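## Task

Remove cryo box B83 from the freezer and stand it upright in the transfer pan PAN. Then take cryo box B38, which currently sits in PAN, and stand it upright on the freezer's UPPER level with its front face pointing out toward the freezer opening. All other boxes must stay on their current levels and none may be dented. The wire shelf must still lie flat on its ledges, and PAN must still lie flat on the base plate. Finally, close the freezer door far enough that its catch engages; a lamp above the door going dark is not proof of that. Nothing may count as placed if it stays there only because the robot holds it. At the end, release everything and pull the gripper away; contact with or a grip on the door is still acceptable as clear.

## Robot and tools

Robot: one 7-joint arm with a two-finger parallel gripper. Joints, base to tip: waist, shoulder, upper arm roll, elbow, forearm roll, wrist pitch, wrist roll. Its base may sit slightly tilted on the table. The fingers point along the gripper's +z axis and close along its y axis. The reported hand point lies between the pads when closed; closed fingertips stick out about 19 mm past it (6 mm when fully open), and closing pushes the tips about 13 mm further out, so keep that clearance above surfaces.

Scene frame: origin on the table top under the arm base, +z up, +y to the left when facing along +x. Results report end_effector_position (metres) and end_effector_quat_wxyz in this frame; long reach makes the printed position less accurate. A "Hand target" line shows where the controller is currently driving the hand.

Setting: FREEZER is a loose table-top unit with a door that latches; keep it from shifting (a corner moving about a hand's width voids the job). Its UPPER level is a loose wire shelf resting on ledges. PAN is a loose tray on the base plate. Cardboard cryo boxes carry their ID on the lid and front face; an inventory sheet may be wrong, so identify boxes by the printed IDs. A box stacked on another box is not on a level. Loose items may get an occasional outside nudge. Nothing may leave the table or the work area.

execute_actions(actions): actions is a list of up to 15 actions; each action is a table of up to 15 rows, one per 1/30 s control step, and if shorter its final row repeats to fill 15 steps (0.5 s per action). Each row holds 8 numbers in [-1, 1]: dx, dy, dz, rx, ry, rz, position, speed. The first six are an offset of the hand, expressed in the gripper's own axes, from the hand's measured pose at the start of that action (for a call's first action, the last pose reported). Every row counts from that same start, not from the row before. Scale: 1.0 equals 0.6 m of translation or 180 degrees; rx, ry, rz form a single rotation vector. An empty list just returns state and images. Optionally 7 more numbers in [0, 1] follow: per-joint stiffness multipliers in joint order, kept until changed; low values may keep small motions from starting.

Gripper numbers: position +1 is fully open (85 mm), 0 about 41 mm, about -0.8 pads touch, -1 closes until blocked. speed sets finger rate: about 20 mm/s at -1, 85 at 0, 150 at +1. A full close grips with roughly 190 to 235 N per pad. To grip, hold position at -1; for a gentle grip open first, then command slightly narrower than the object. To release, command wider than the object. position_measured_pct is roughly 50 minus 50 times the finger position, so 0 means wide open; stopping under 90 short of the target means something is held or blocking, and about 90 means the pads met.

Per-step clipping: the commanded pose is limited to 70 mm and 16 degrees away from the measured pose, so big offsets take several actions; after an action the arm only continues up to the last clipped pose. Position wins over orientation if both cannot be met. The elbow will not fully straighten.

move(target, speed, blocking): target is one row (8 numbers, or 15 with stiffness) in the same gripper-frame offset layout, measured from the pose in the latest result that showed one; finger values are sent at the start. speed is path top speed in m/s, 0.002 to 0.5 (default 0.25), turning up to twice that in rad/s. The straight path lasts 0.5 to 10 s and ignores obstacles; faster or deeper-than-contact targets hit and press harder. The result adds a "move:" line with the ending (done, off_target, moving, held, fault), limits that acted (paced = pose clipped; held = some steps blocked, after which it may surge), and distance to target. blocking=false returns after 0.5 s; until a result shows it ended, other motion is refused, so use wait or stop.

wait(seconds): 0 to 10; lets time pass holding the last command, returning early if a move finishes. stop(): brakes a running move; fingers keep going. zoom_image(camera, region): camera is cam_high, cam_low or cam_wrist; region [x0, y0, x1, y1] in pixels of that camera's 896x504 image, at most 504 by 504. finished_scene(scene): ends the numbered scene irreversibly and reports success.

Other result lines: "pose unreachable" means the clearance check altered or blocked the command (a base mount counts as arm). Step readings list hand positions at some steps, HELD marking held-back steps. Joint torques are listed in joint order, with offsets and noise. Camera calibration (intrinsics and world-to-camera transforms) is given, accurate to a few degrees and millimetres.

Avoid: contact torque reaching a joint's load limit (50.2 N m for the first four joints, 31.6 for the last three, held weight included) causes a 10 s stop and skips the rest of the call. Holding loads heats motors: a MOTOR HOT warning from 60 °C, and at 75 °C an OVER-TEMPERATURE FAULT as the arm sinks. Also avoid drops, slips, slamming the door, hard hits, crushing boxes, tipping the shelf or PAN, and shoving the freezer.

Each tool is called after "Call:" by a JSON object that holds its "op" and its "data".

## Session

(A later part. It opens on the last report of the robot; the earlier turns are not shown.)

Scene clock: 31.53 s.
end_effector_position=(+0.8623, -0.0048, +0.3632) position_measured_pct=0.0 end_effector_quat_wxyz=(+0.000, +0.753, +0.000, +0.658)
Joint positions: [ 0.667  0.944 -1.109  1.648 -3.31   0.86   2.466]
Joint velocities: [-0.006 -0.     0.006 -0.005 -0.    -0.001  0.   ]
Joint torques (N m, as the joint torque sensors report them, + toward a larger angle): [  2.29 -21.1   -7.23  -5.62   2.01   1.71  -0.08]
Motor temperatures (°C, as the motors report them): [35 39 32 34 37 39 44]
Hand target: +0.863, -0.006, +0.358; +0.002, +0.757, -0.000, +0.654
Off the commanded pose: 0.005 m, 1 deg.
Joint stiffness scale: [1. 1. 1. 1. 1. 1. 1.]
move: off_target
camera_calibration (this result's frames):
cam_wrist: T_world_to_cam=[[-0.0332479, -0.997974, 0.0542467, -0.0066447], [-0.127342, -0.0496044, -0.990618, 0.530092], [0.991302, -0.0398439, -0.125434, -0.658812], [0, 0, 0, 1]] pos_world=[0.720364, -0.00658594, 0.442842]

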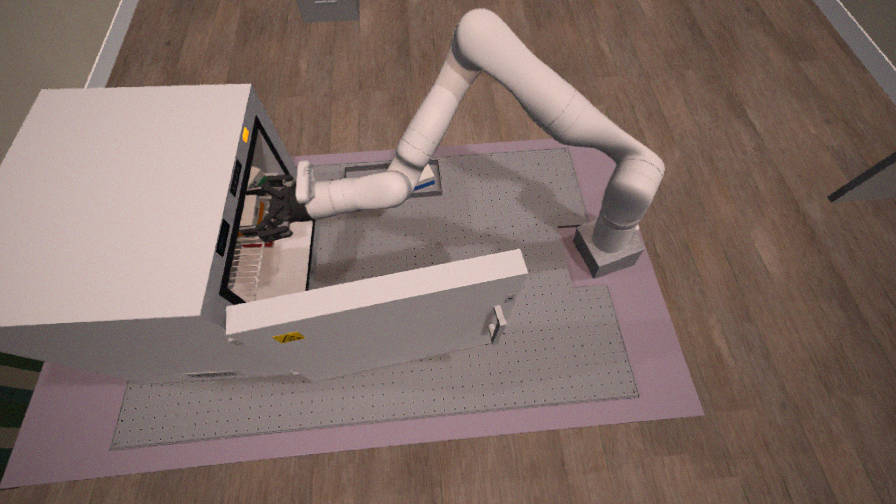

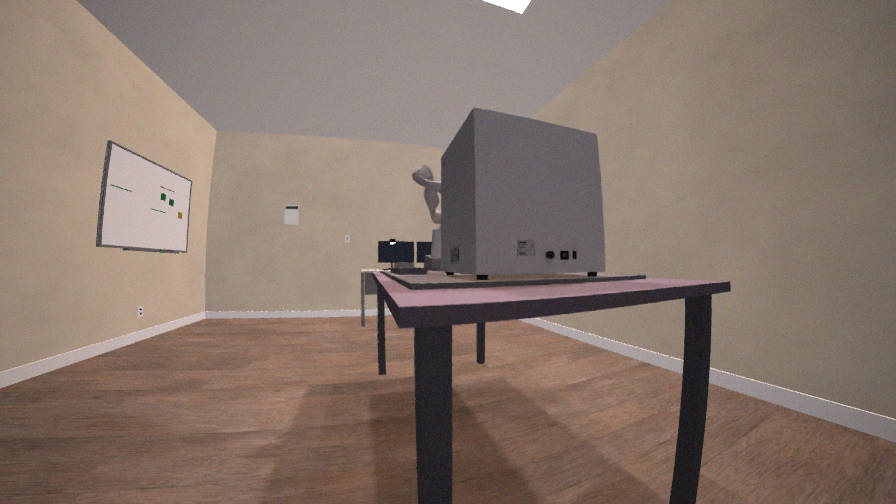

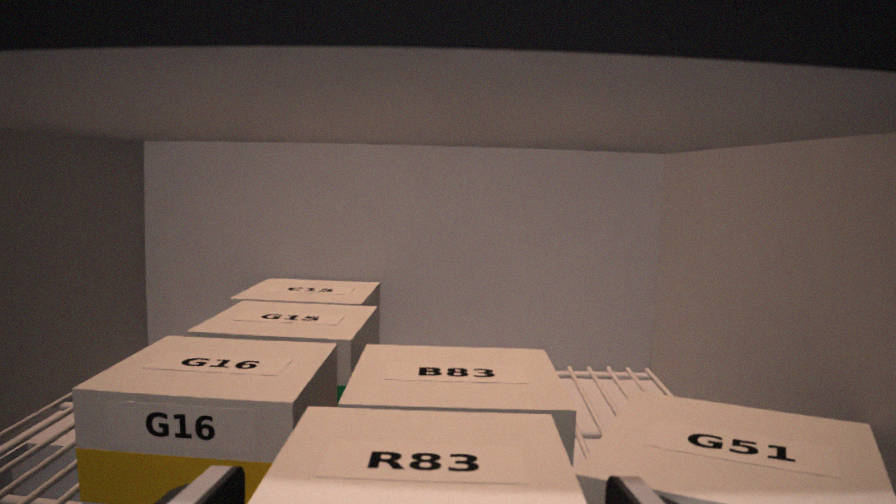

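Call:
{"op": "move", "data": {"target": [-0.025,0.004,0.012,0,0,0,1,0], "speed": 0.02}}

Call:
{"op": "move", "data": {"target": [0,0,0,0,0,0,0.64,-1]}}

Call:
{"op": "move", "data": {"target": [0.025,0,-0.005,0,0,0,0.64,-1], "speed": 0.03}}

Call:
{"op": "move", "data": {"target": [0,-0.19,0,0,0,0,0.64,-1], "speed": 0.05}}

Scene clock: 32.87 s.
end_effector_position=(+0.8662, -0.0050, +0.3478) position_measured_pct=0.0 end_effector_quat_wxyz=(-0.004, +0.755, -0.001, +0.656)
Joint positions: [ 0.66   0.981 -1.109  1.633 -3.285  0.86   2.466]
Joint velocities: [-0.     0.003  0.001 -0.001  0.001  0.    -0.   ]
Joint torques (N m, as the joint torque sensors report them, + toward a larger angle): [  2.52 -21.49  -7.62  -5.63   1.83   1.64  -0.28]
Motor temperatures (°C, as the motors report them): [35 40 32 34 37 39 44]
Hand target: +0.867, -0.007, +0.347; +0.000, +0.753, +0.000, +0.658
Off the commanded pose: 0.003 m, 1 deg.
Joint stiffness scale: [1. 1. 1. 1. 1. 1. 1.]
move: done
camera_calibration (this result's frames):
cam_wrist: T_world_to_cam=[[-0.029294, -0.998478, 0.0467306, -0.0066915], [-0.13252, -0.0424585, -0.990271, 0.519719], [0.990747, -0.0352018, -0.131075, -0.662172], [0, 0, 0, 1]] pos_world=[0.724722, -0.00792445, 0.428181]

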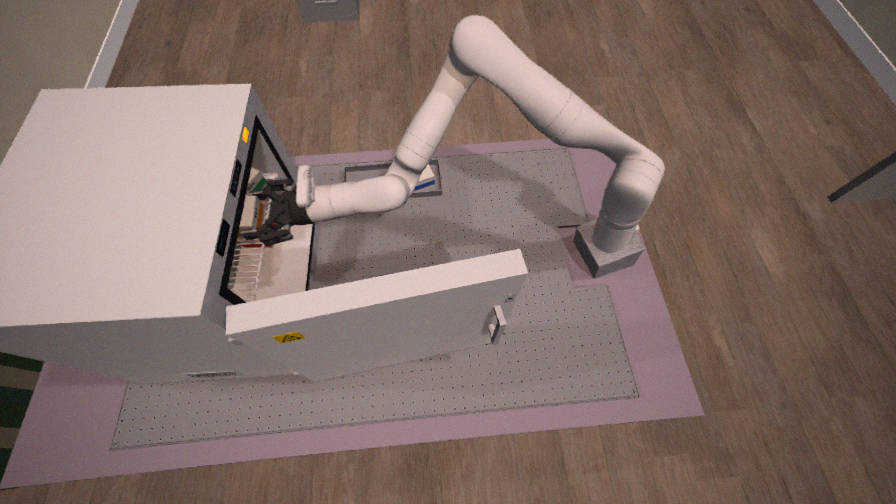

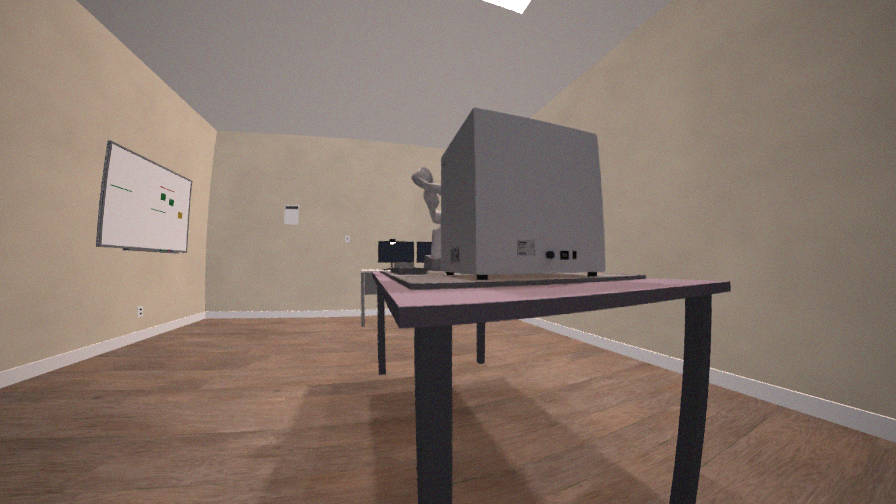

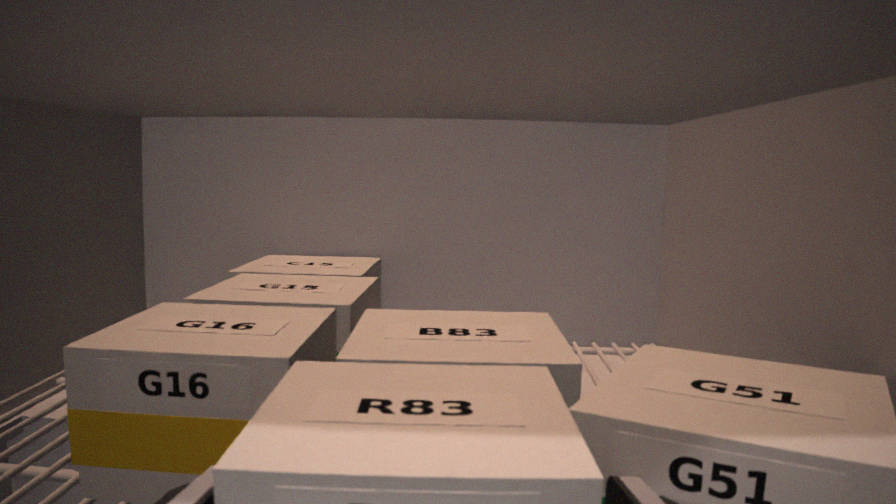

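Scene clock: 33.93 s.
end_effector_position=(+0.8662, -0.0033, +0.3477) position_measured_pct=15.5 end_effector_quat_wxyz=(-0.005, +0.755, -0.000, +0.656)
Joint positions: [ 0.658  0.981 -1.109  1.633 -3.285  0.86   2.466]
Joint velocities: [-0.     0.001 -0.    -0.     0.001 -0.    -0.001]
Joint torques (N m, as the joint torque sensors report them, + toward a larger angle): [  5.18 -19.33  -5.18  -6.39   0.94   2.07  -0.26]
Motor temperatures (°C, as the motors report them): [35 40 32 34 37 39 44]
Hand target: +0.866, -0.005, +0.348; -0.004, +0.755, -0.001, +0.656
Off the commanded pose: 0.002 m, 0 deg.
Joint stiffness scale: [1. 1. 1. 1. 1. 1. 1.]
move: done
camera_calibration (this result's frames):
cam_wrist: T_world_to_cam=[[-0.0271352, -0.998556, 0.0463683, -0.00666659], [-0.132439, -0.0423852, -0.990284, 0.519718], [0.99082, -0.0330125, -0.131098, -0.662199], [0, 0, 0, 1]] pos_world=[0.72477, -0.00648948, 0.428165]

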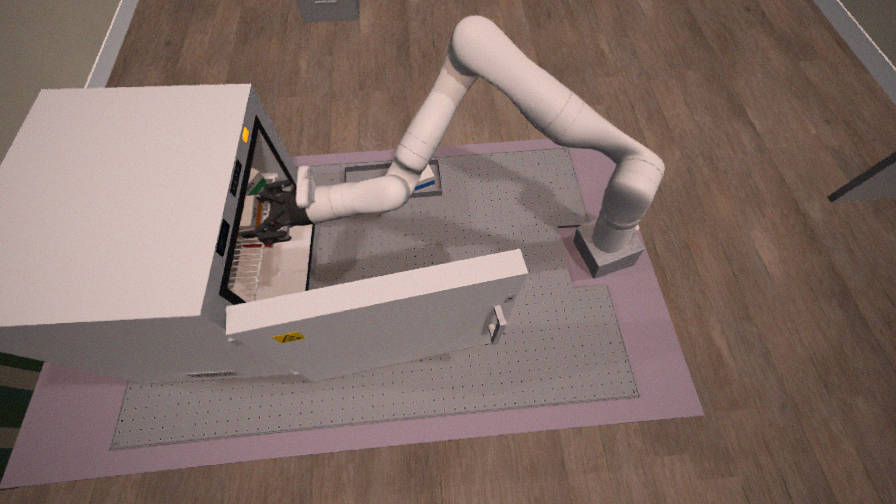

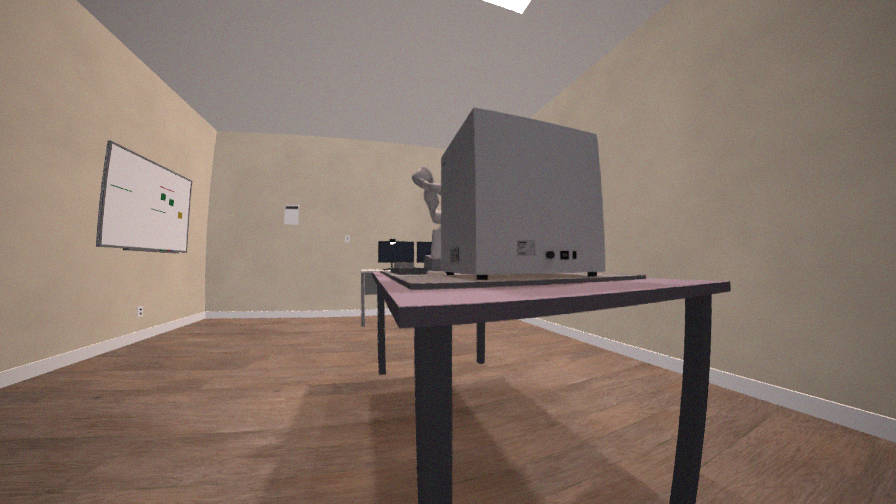

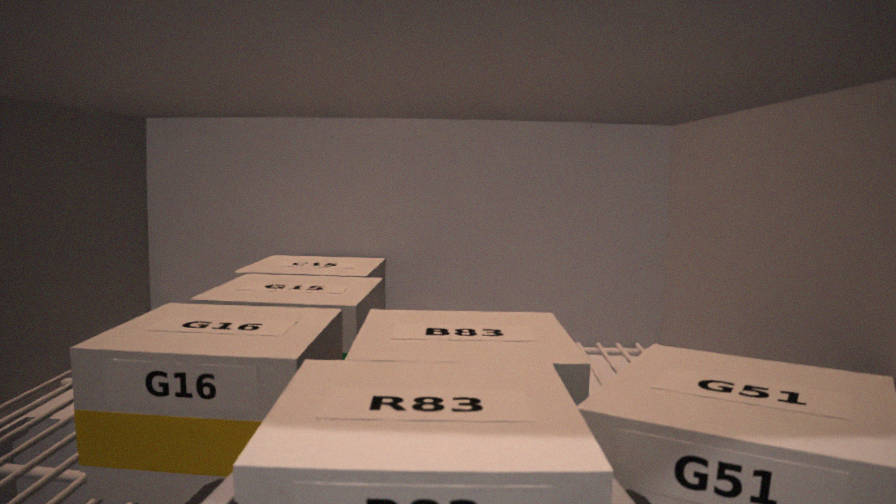

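Scene clock: 34.83 s.
end_effector_position=(+0.8662, -0.0029, +0.3627) position_measured_pct=15.5 end_effector_quat_wxyz=(-0.003, +0.753, +0.001, +0.658)
Joint positions: [ 0.662  0.949 -1.109  1.633 -3.306  0.845  2.466]
Joint velocities: [ 0.    -0.006  0.     0.001  0.    -0.001 -0.001]
Joint torques (N m, as the joint torque sensors report them, + toward a larger angle): [  2.88 -21.68  -7.35  -6.81   2.17   2.14  -0.12]
Motor temperatures (°C, as the motors report them): [35 40 32 34 37 39 44]
Hand target: +0.865, -0.003, +0.363; -0.005, +0.755, -0.000, +0.656
Off the commanded pose: 0.001 m, 0 deg.
Joint stiffness scale: [1. 1. 1. 1. 1. 1. 1.]
move: done
camera_calibration (this result's frames):
cam_wrist: T_world_to_cam=[[-0.0267902, -0.998323, 0.0513136, -0.0091111], [-0.127655, -0.0474952, -0.990681, 0.53052], [0.991457, -0.033091, -0.126169, -0.662557], [0, 0, 0, 1]] pos_world=[0.724376, -0.00582336, 0.442449]

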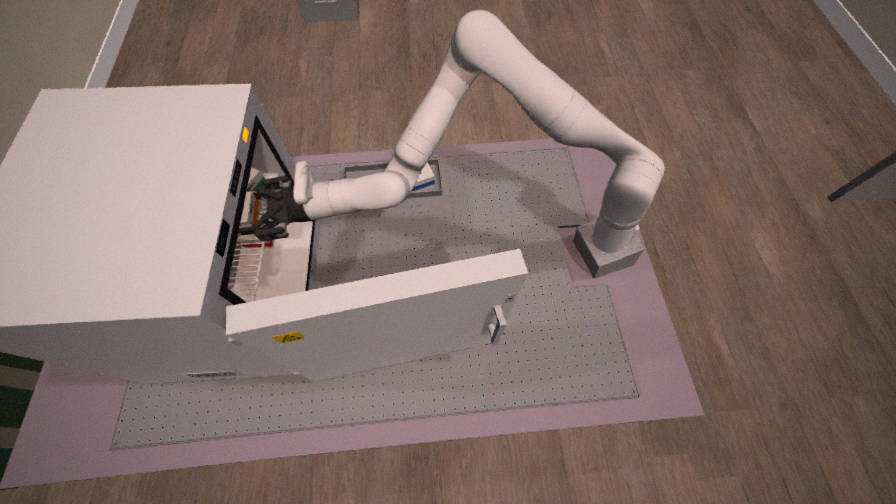

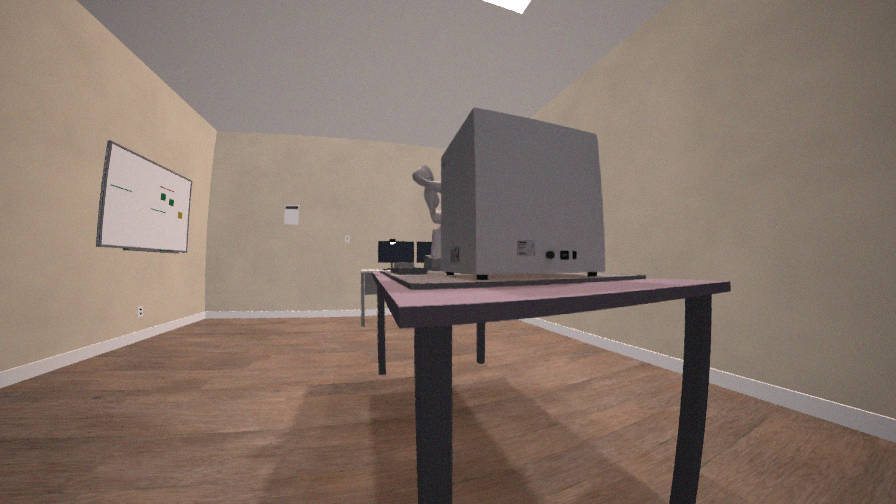

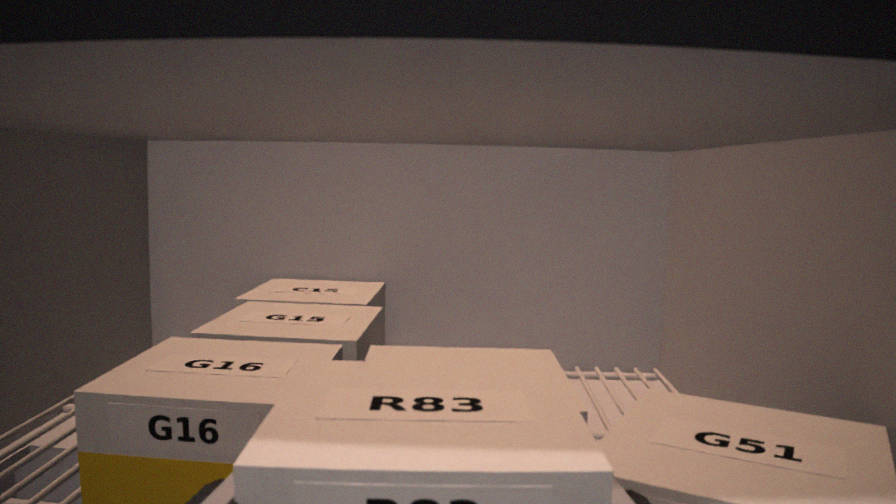

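Scene clock: 37.53 s.
end_effector_position=(+0.8648, +0.1149, +0.3652) position_measured_pct=15.5 end_effector_quat_wxyz=(-0.009, +0.752, +0.004, +0.659)
Joint positions: [ 0.423  0.943 -1.105  1.606 -3.464  1.009  2.571]
Joint velocities: [-0.004  0.001  0.003 -0.001  0.002  0.    -0.   ]
Joint torques (N m, as the joint torque sensors report them, + toward a larger angle): [  1.12 -22.37  -7.23  -5.75   2.49   1.45  -0.37]
Motor temperatures (°C, as the motors report them): [35 40 32 34 37 39 44]
Hand target: +0.866, +0.111, +0.363; -0.003, +0.753, +0.001, +0.658
Off the commanded pose: 0.004 m, 1 deg.
Joint stiffness scale: [1. 1. 1. 1. 1. 1. 1.]
move: off_target
camera_calibration (this result's frames):
cam_wrist: T_world_to_cam=[[-0.0162755, -0.998842, 0.0452695, 0.101552], [-0.124236, -0.0429045, -0.991325, 0.535119], [0.992119, -0.0217584, -0.123394, -0.65982], [0, 0, 0, 1]] pos_world=[0.722754, 0.110037, 0.444462]

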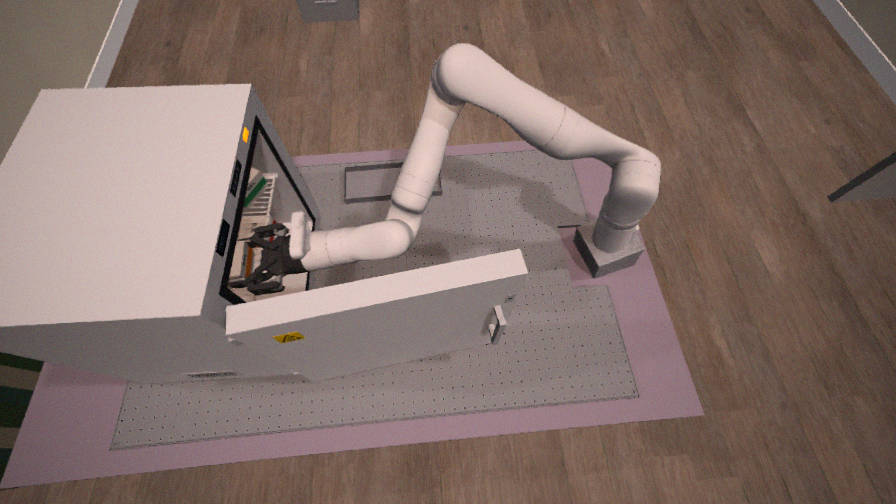

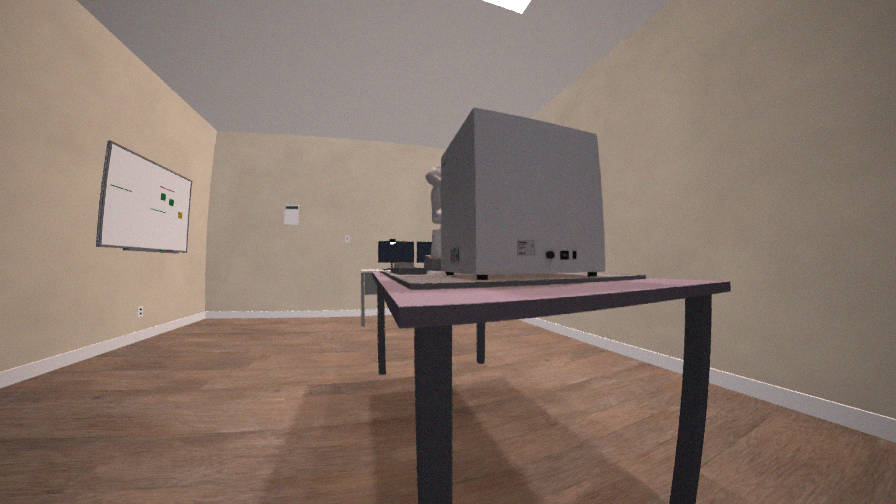

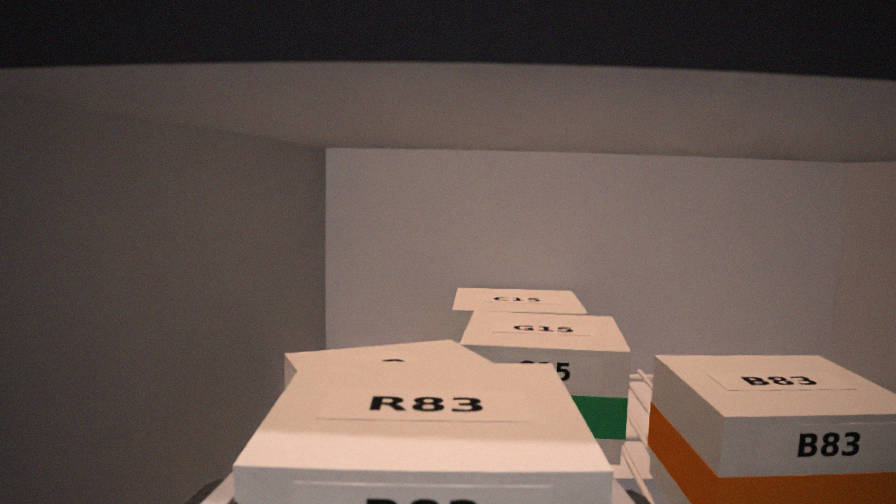

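Dragged G16 left; handy.

Call:
{"op": "move", "data": {"target": [-0.027,0.008,-0.002,0,0,0,0.64,-1], "speed": 0.02}}

Call:
{"op": "move", "data": {"target": [0,0,0,0,0,0,0.9,-1]}}

Call:
{"op": "move", "data": {"target": [-0.01,0,-0.12,0,0,0,0.9,0], "speed": 0.08}}

Call:
{"op": "move", "data": {"target": [0,0.23,0,-0.012,0,0,1,0], "speed": 0.15}}

Scene clock: 38.87 s.
end_effector_position=(+0.8620, +0.1119, +0.3502) position_measured_pct=15.5 end_effector_quat_wxyz=(-0.009, +0.753, +0.005, +0.657)
Joint positions: [ 0.429  0.971 -1.105  1.619 -3.432  1.025  2.563]
Joint velocities: [ 0.002  0.003 -0.    -0.     0.003  0.    -0.001]
Joint torques (N m, as the joint torque sensors report them, + toward a larger angle): [  1.27 -22.9   -7.69  -5.6    2.6    1.51  -0.1 ]
Motor temperatures (°C, as the motors report them): [35 40 32 34 37 39 44]
Hand target: +0.862, +0.110, +0.349; -0.009, +0.752, +0.004, +0.659
Off the commanded pose: 0.002 m, 0 deg.
Joint stiffness scale: [1. 1. 1. 1. 1. 1. 1.]
move: done
camera_calibration (this result's frames):
cam_wrist: T_world_to_cam=[[-0.0139297, -0.998817, 0.0465883, 0.096708], [-0.127227, -0.0444436, -0.990877, 0.522438], [0.991776, -0.0197299, -0.126457, -0.657875], [0, 0, 0, 1]] pos_world=[0.720279, 0.106833, 0.429974]

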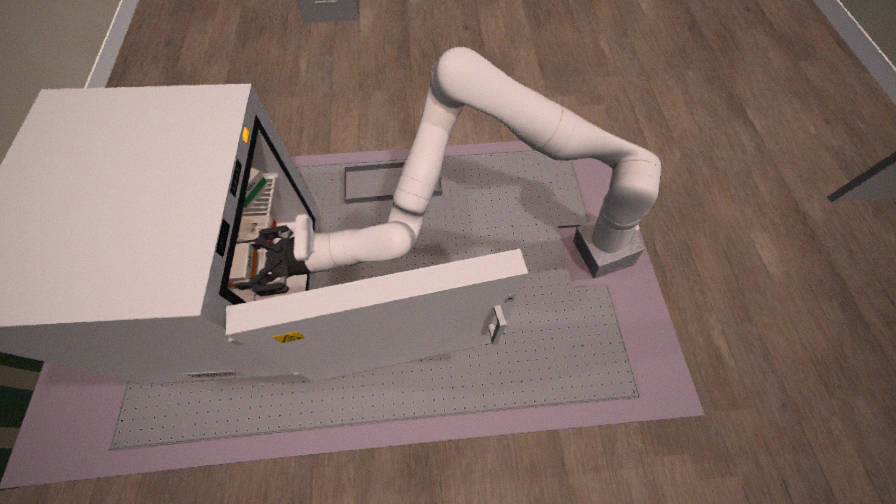

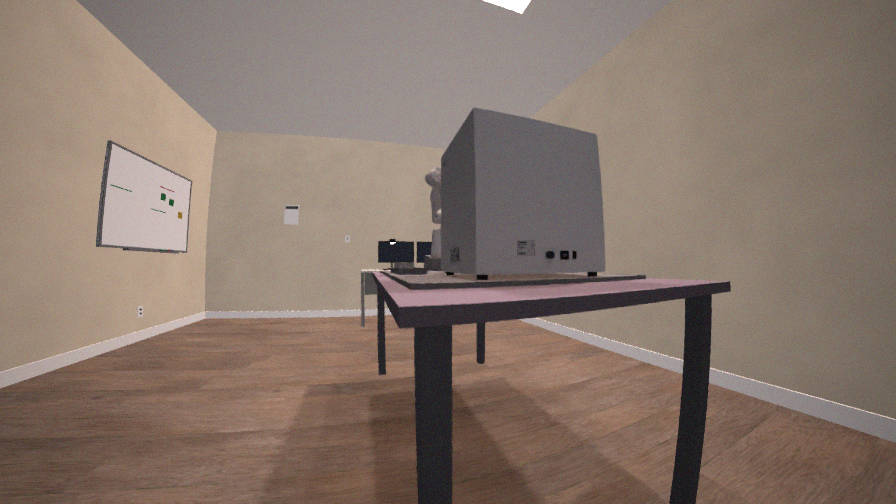

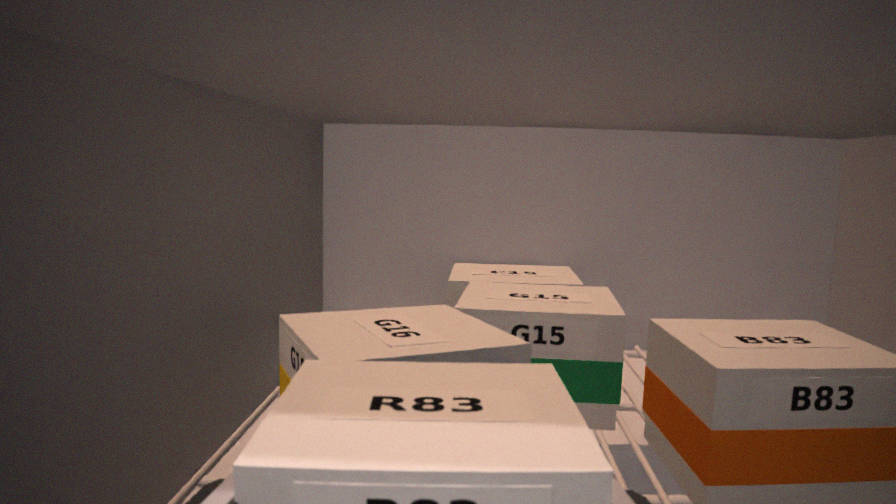

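Scene clock: 39.67 s.
end_effector_position=(+0.8620, +0.1119, +0.3502) position_measured_pct=5.2 end_effector_quat_wxyz=(-0.009, +0.753, +0.005, +0.657)
Joint positions: [ 0.429  0.971 -1.105  1.619 -3.432  1.025  2.563]
Joint velocities: [ 0.    -0.001  0.    -0.    -0.002  0.     0.001]
Joint torques (N m, as the joint torque sensors report them, + toward a larger angle): [  1.32 -21.94  -7.41  -5.45   2.33   1.27  -0.12]
Motor temperatures (°C, as the motors report them): [35 40 32 34 37 39 44]
Hand target: +0.862, +0.112, +0.350; -0.009, +0.753, +0.005, +0.657
Off the commanded pose: 0.000 m, 0 deg.
Joint stiffness scale: [1. 1. 1. 1. 1. 1. 1.]
move: done
camera_calibration (this result's frames):
cam_wrist: T_world_to_cam=[[-0.0139505, -0.998817, 0.0465822, 0.0967128], [-0.127252, -0.0444345, -0.990875, 0.522435], [0.991772, -0.0197508, -0.126481, -0.657865], [0, 0, 0, 1]] pos_world=[0.720282, 0.106819, 0.429955]

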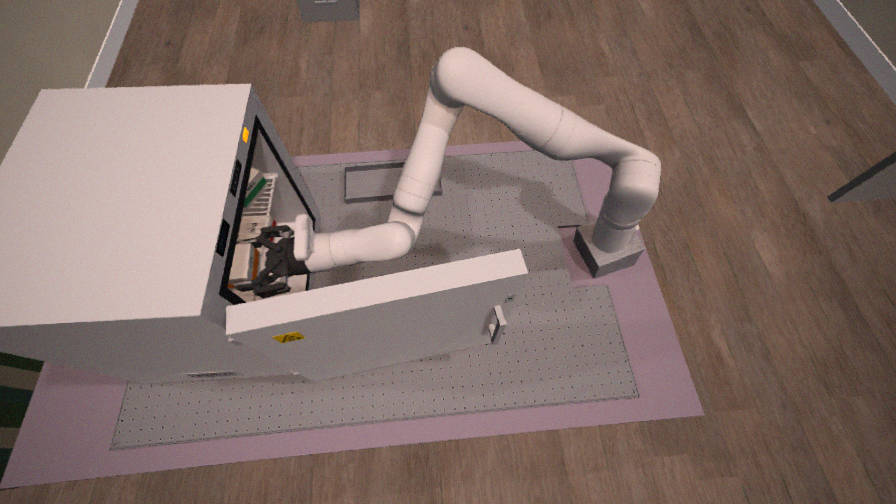

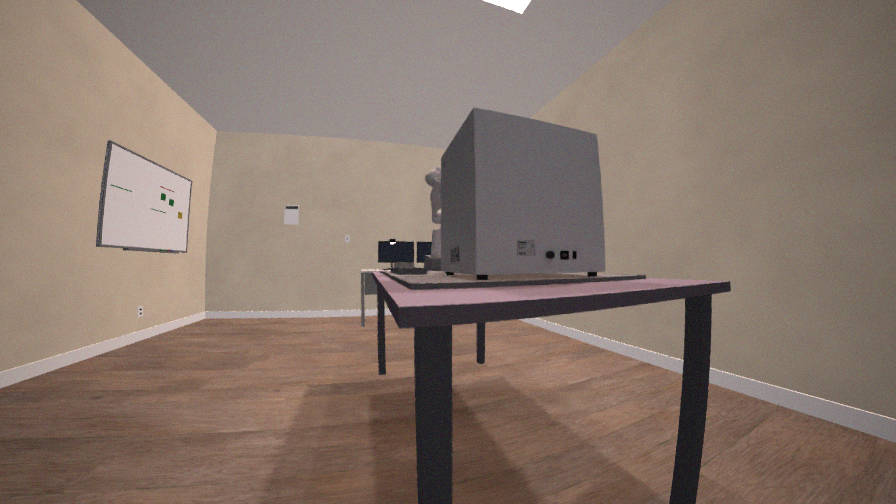

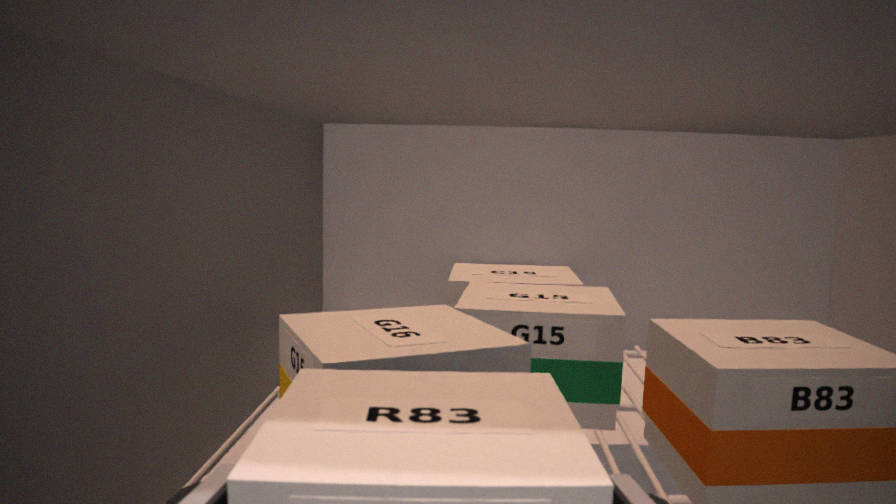

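Scene clock: 40.97 s.
end_effector_position=(+0.7910, +0.1122, +0.3518) position_measured_pct=5.2 end_effector_quat_wxyz=(-0.008, +0.754, +0.010, +0.657)
Joint positions: [ 0.483  0.913 -1.137  1.874 -3.433  1.2    2.504]
Joint velocities: [ 0.005 -0.003 -0.002  0.003  0.002  0.001  0.001]
Joint torques (N m, as the joint torque sensors report them, + toward a larger angle): [  1.04 -19.72  -7.17  -5.     2.4    1.63  -0.14]
Motor temperatures (°C, as the motors report them): [35 40 32 34 37 39 44]
Hand target: +0.790, +0.111, +0.354; -0.009, +0.753, +0.005, +0.657
Off the commanded pose: 0.003 m, 1 deg.
Joint stiffness scale: [1. 1. 1. 1. 1. 1. 1.]
move: done
camera_calibration (this result's frames):
cam_wrist: T_world_to_cam=[[-0.00705862, -0.998482, 0.054629, 0.0876524], [-0.127577, -0.0532847, -0.990396, 0.516102], [0.991804, -0.0139602, -0.127007, -0.587683], [0, 0, 0, 1]] pos_world=[0.649328, 0.106815, 0.431717]

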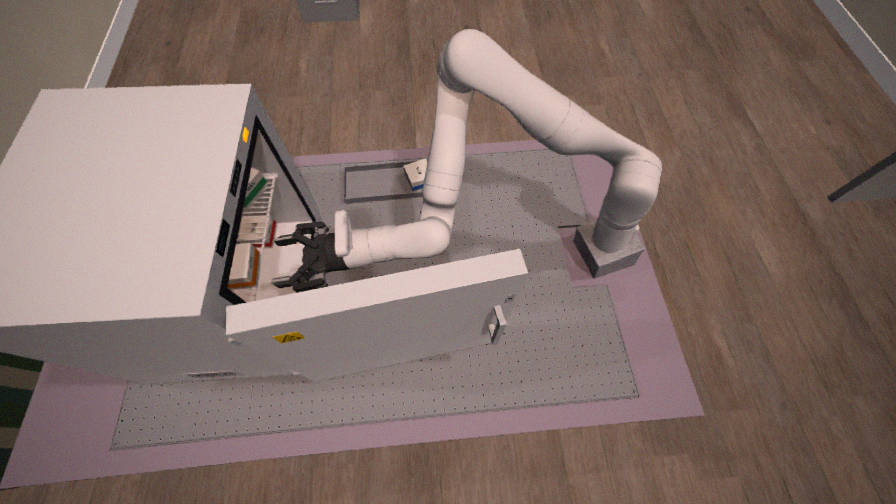

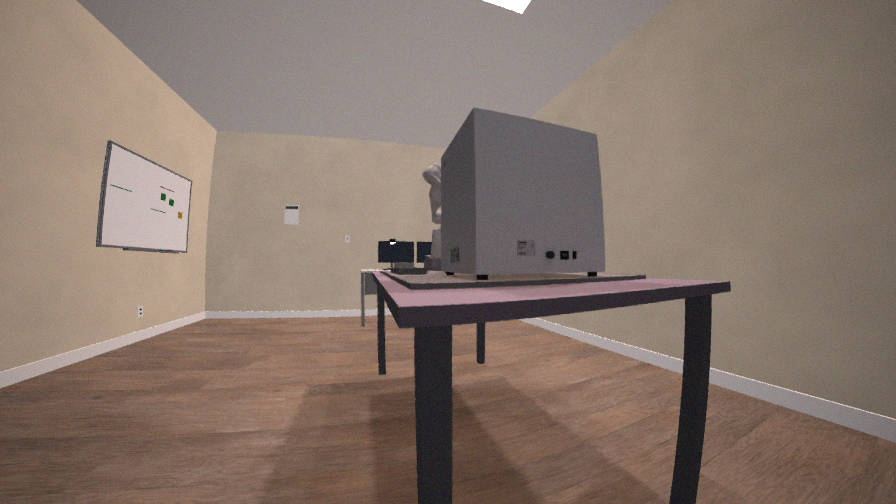

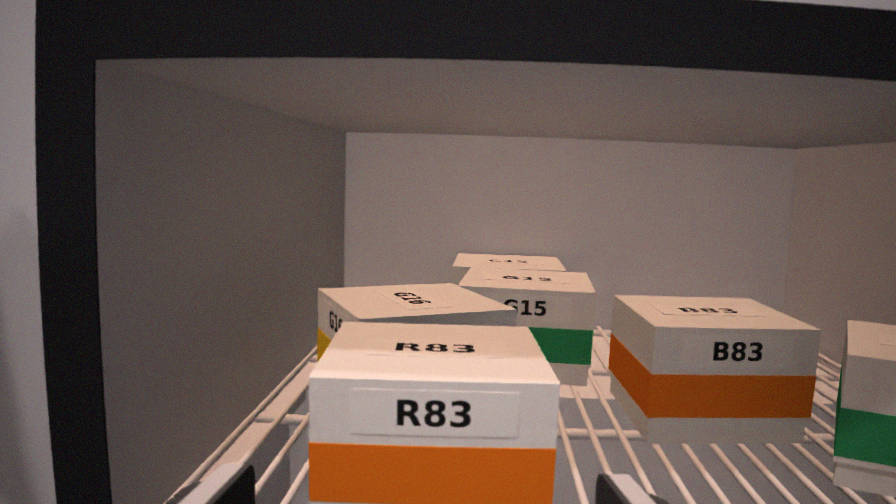

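Scene clock: 42.50 s.
end_effector_position=(+0.7934, -0.0262, +0.3520) position_measured_pct=0.0 end_effector_quat_wxyz=(+0.009, +0.754, -0.003, +0.657)
Joint positions: [ 0.782  0.919 -1.137  1.893 -3.259  1.015  2.412]
Joint velocities: [ 0.003  0.002 -0.     0.     0.003 -0.    -0.001]
Joint torques (N m, as the joint torque sensors report them, + toward a larger angle): [  2.28 -19.04  -7.06  -4.98   2.16   1.75  -0.13]
Motor temperatures (°C, as the motors report them): [35 40 32 34 37 39 44]
Hand target: +0.794, -0.026, +0.352; +0.006, +0.754, -0.002, +0.657
Off the commanded pose: 0.001 m, 0 deg.
Joint stiffness scale: [1. 1. 1. 1. 1. 1. 1.]
move: done
camera_calibration (this result's frames):
cam_wrist: T_world_to_cam=[[-0.0485311, -0.996763, 0.0640899, -0.0209204], [-0.131366, -0.0572384, -0.98968, 0.51182], [0.990145, -0.0564495, -0.128163, -0.591336], [0, 0, 0, 1]] pos_world=[0.651729, -0.0249376, 0.432092]

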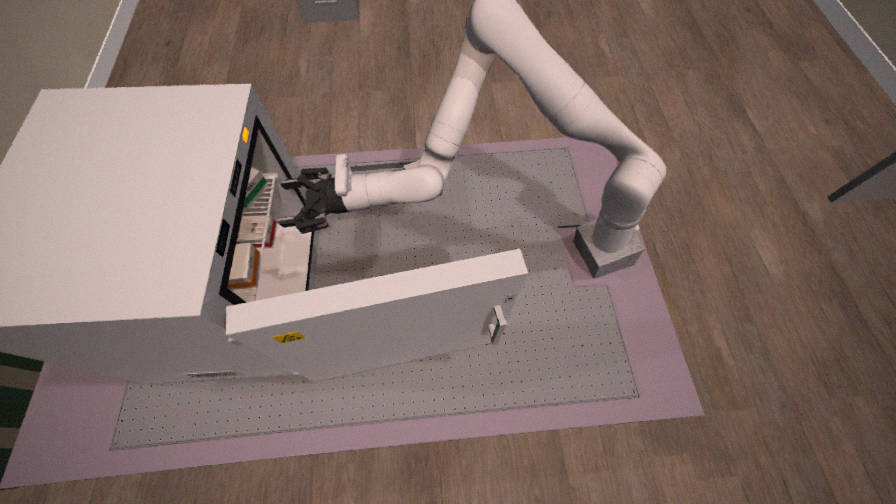

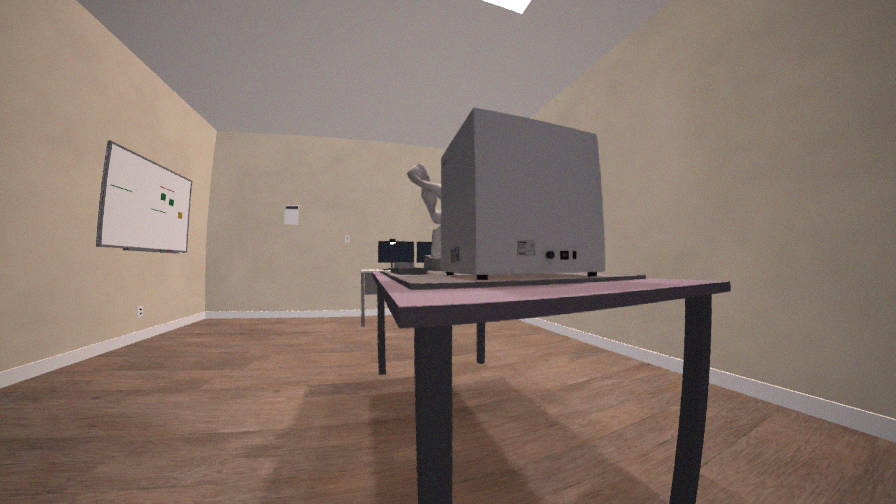

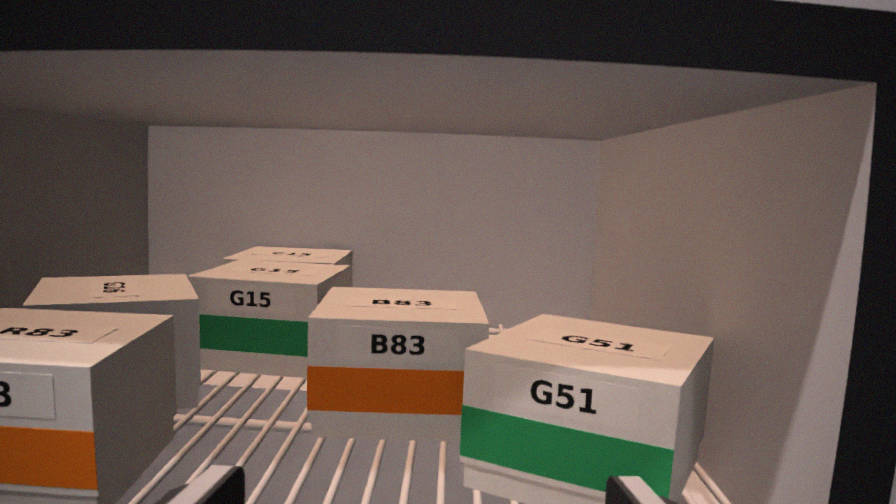

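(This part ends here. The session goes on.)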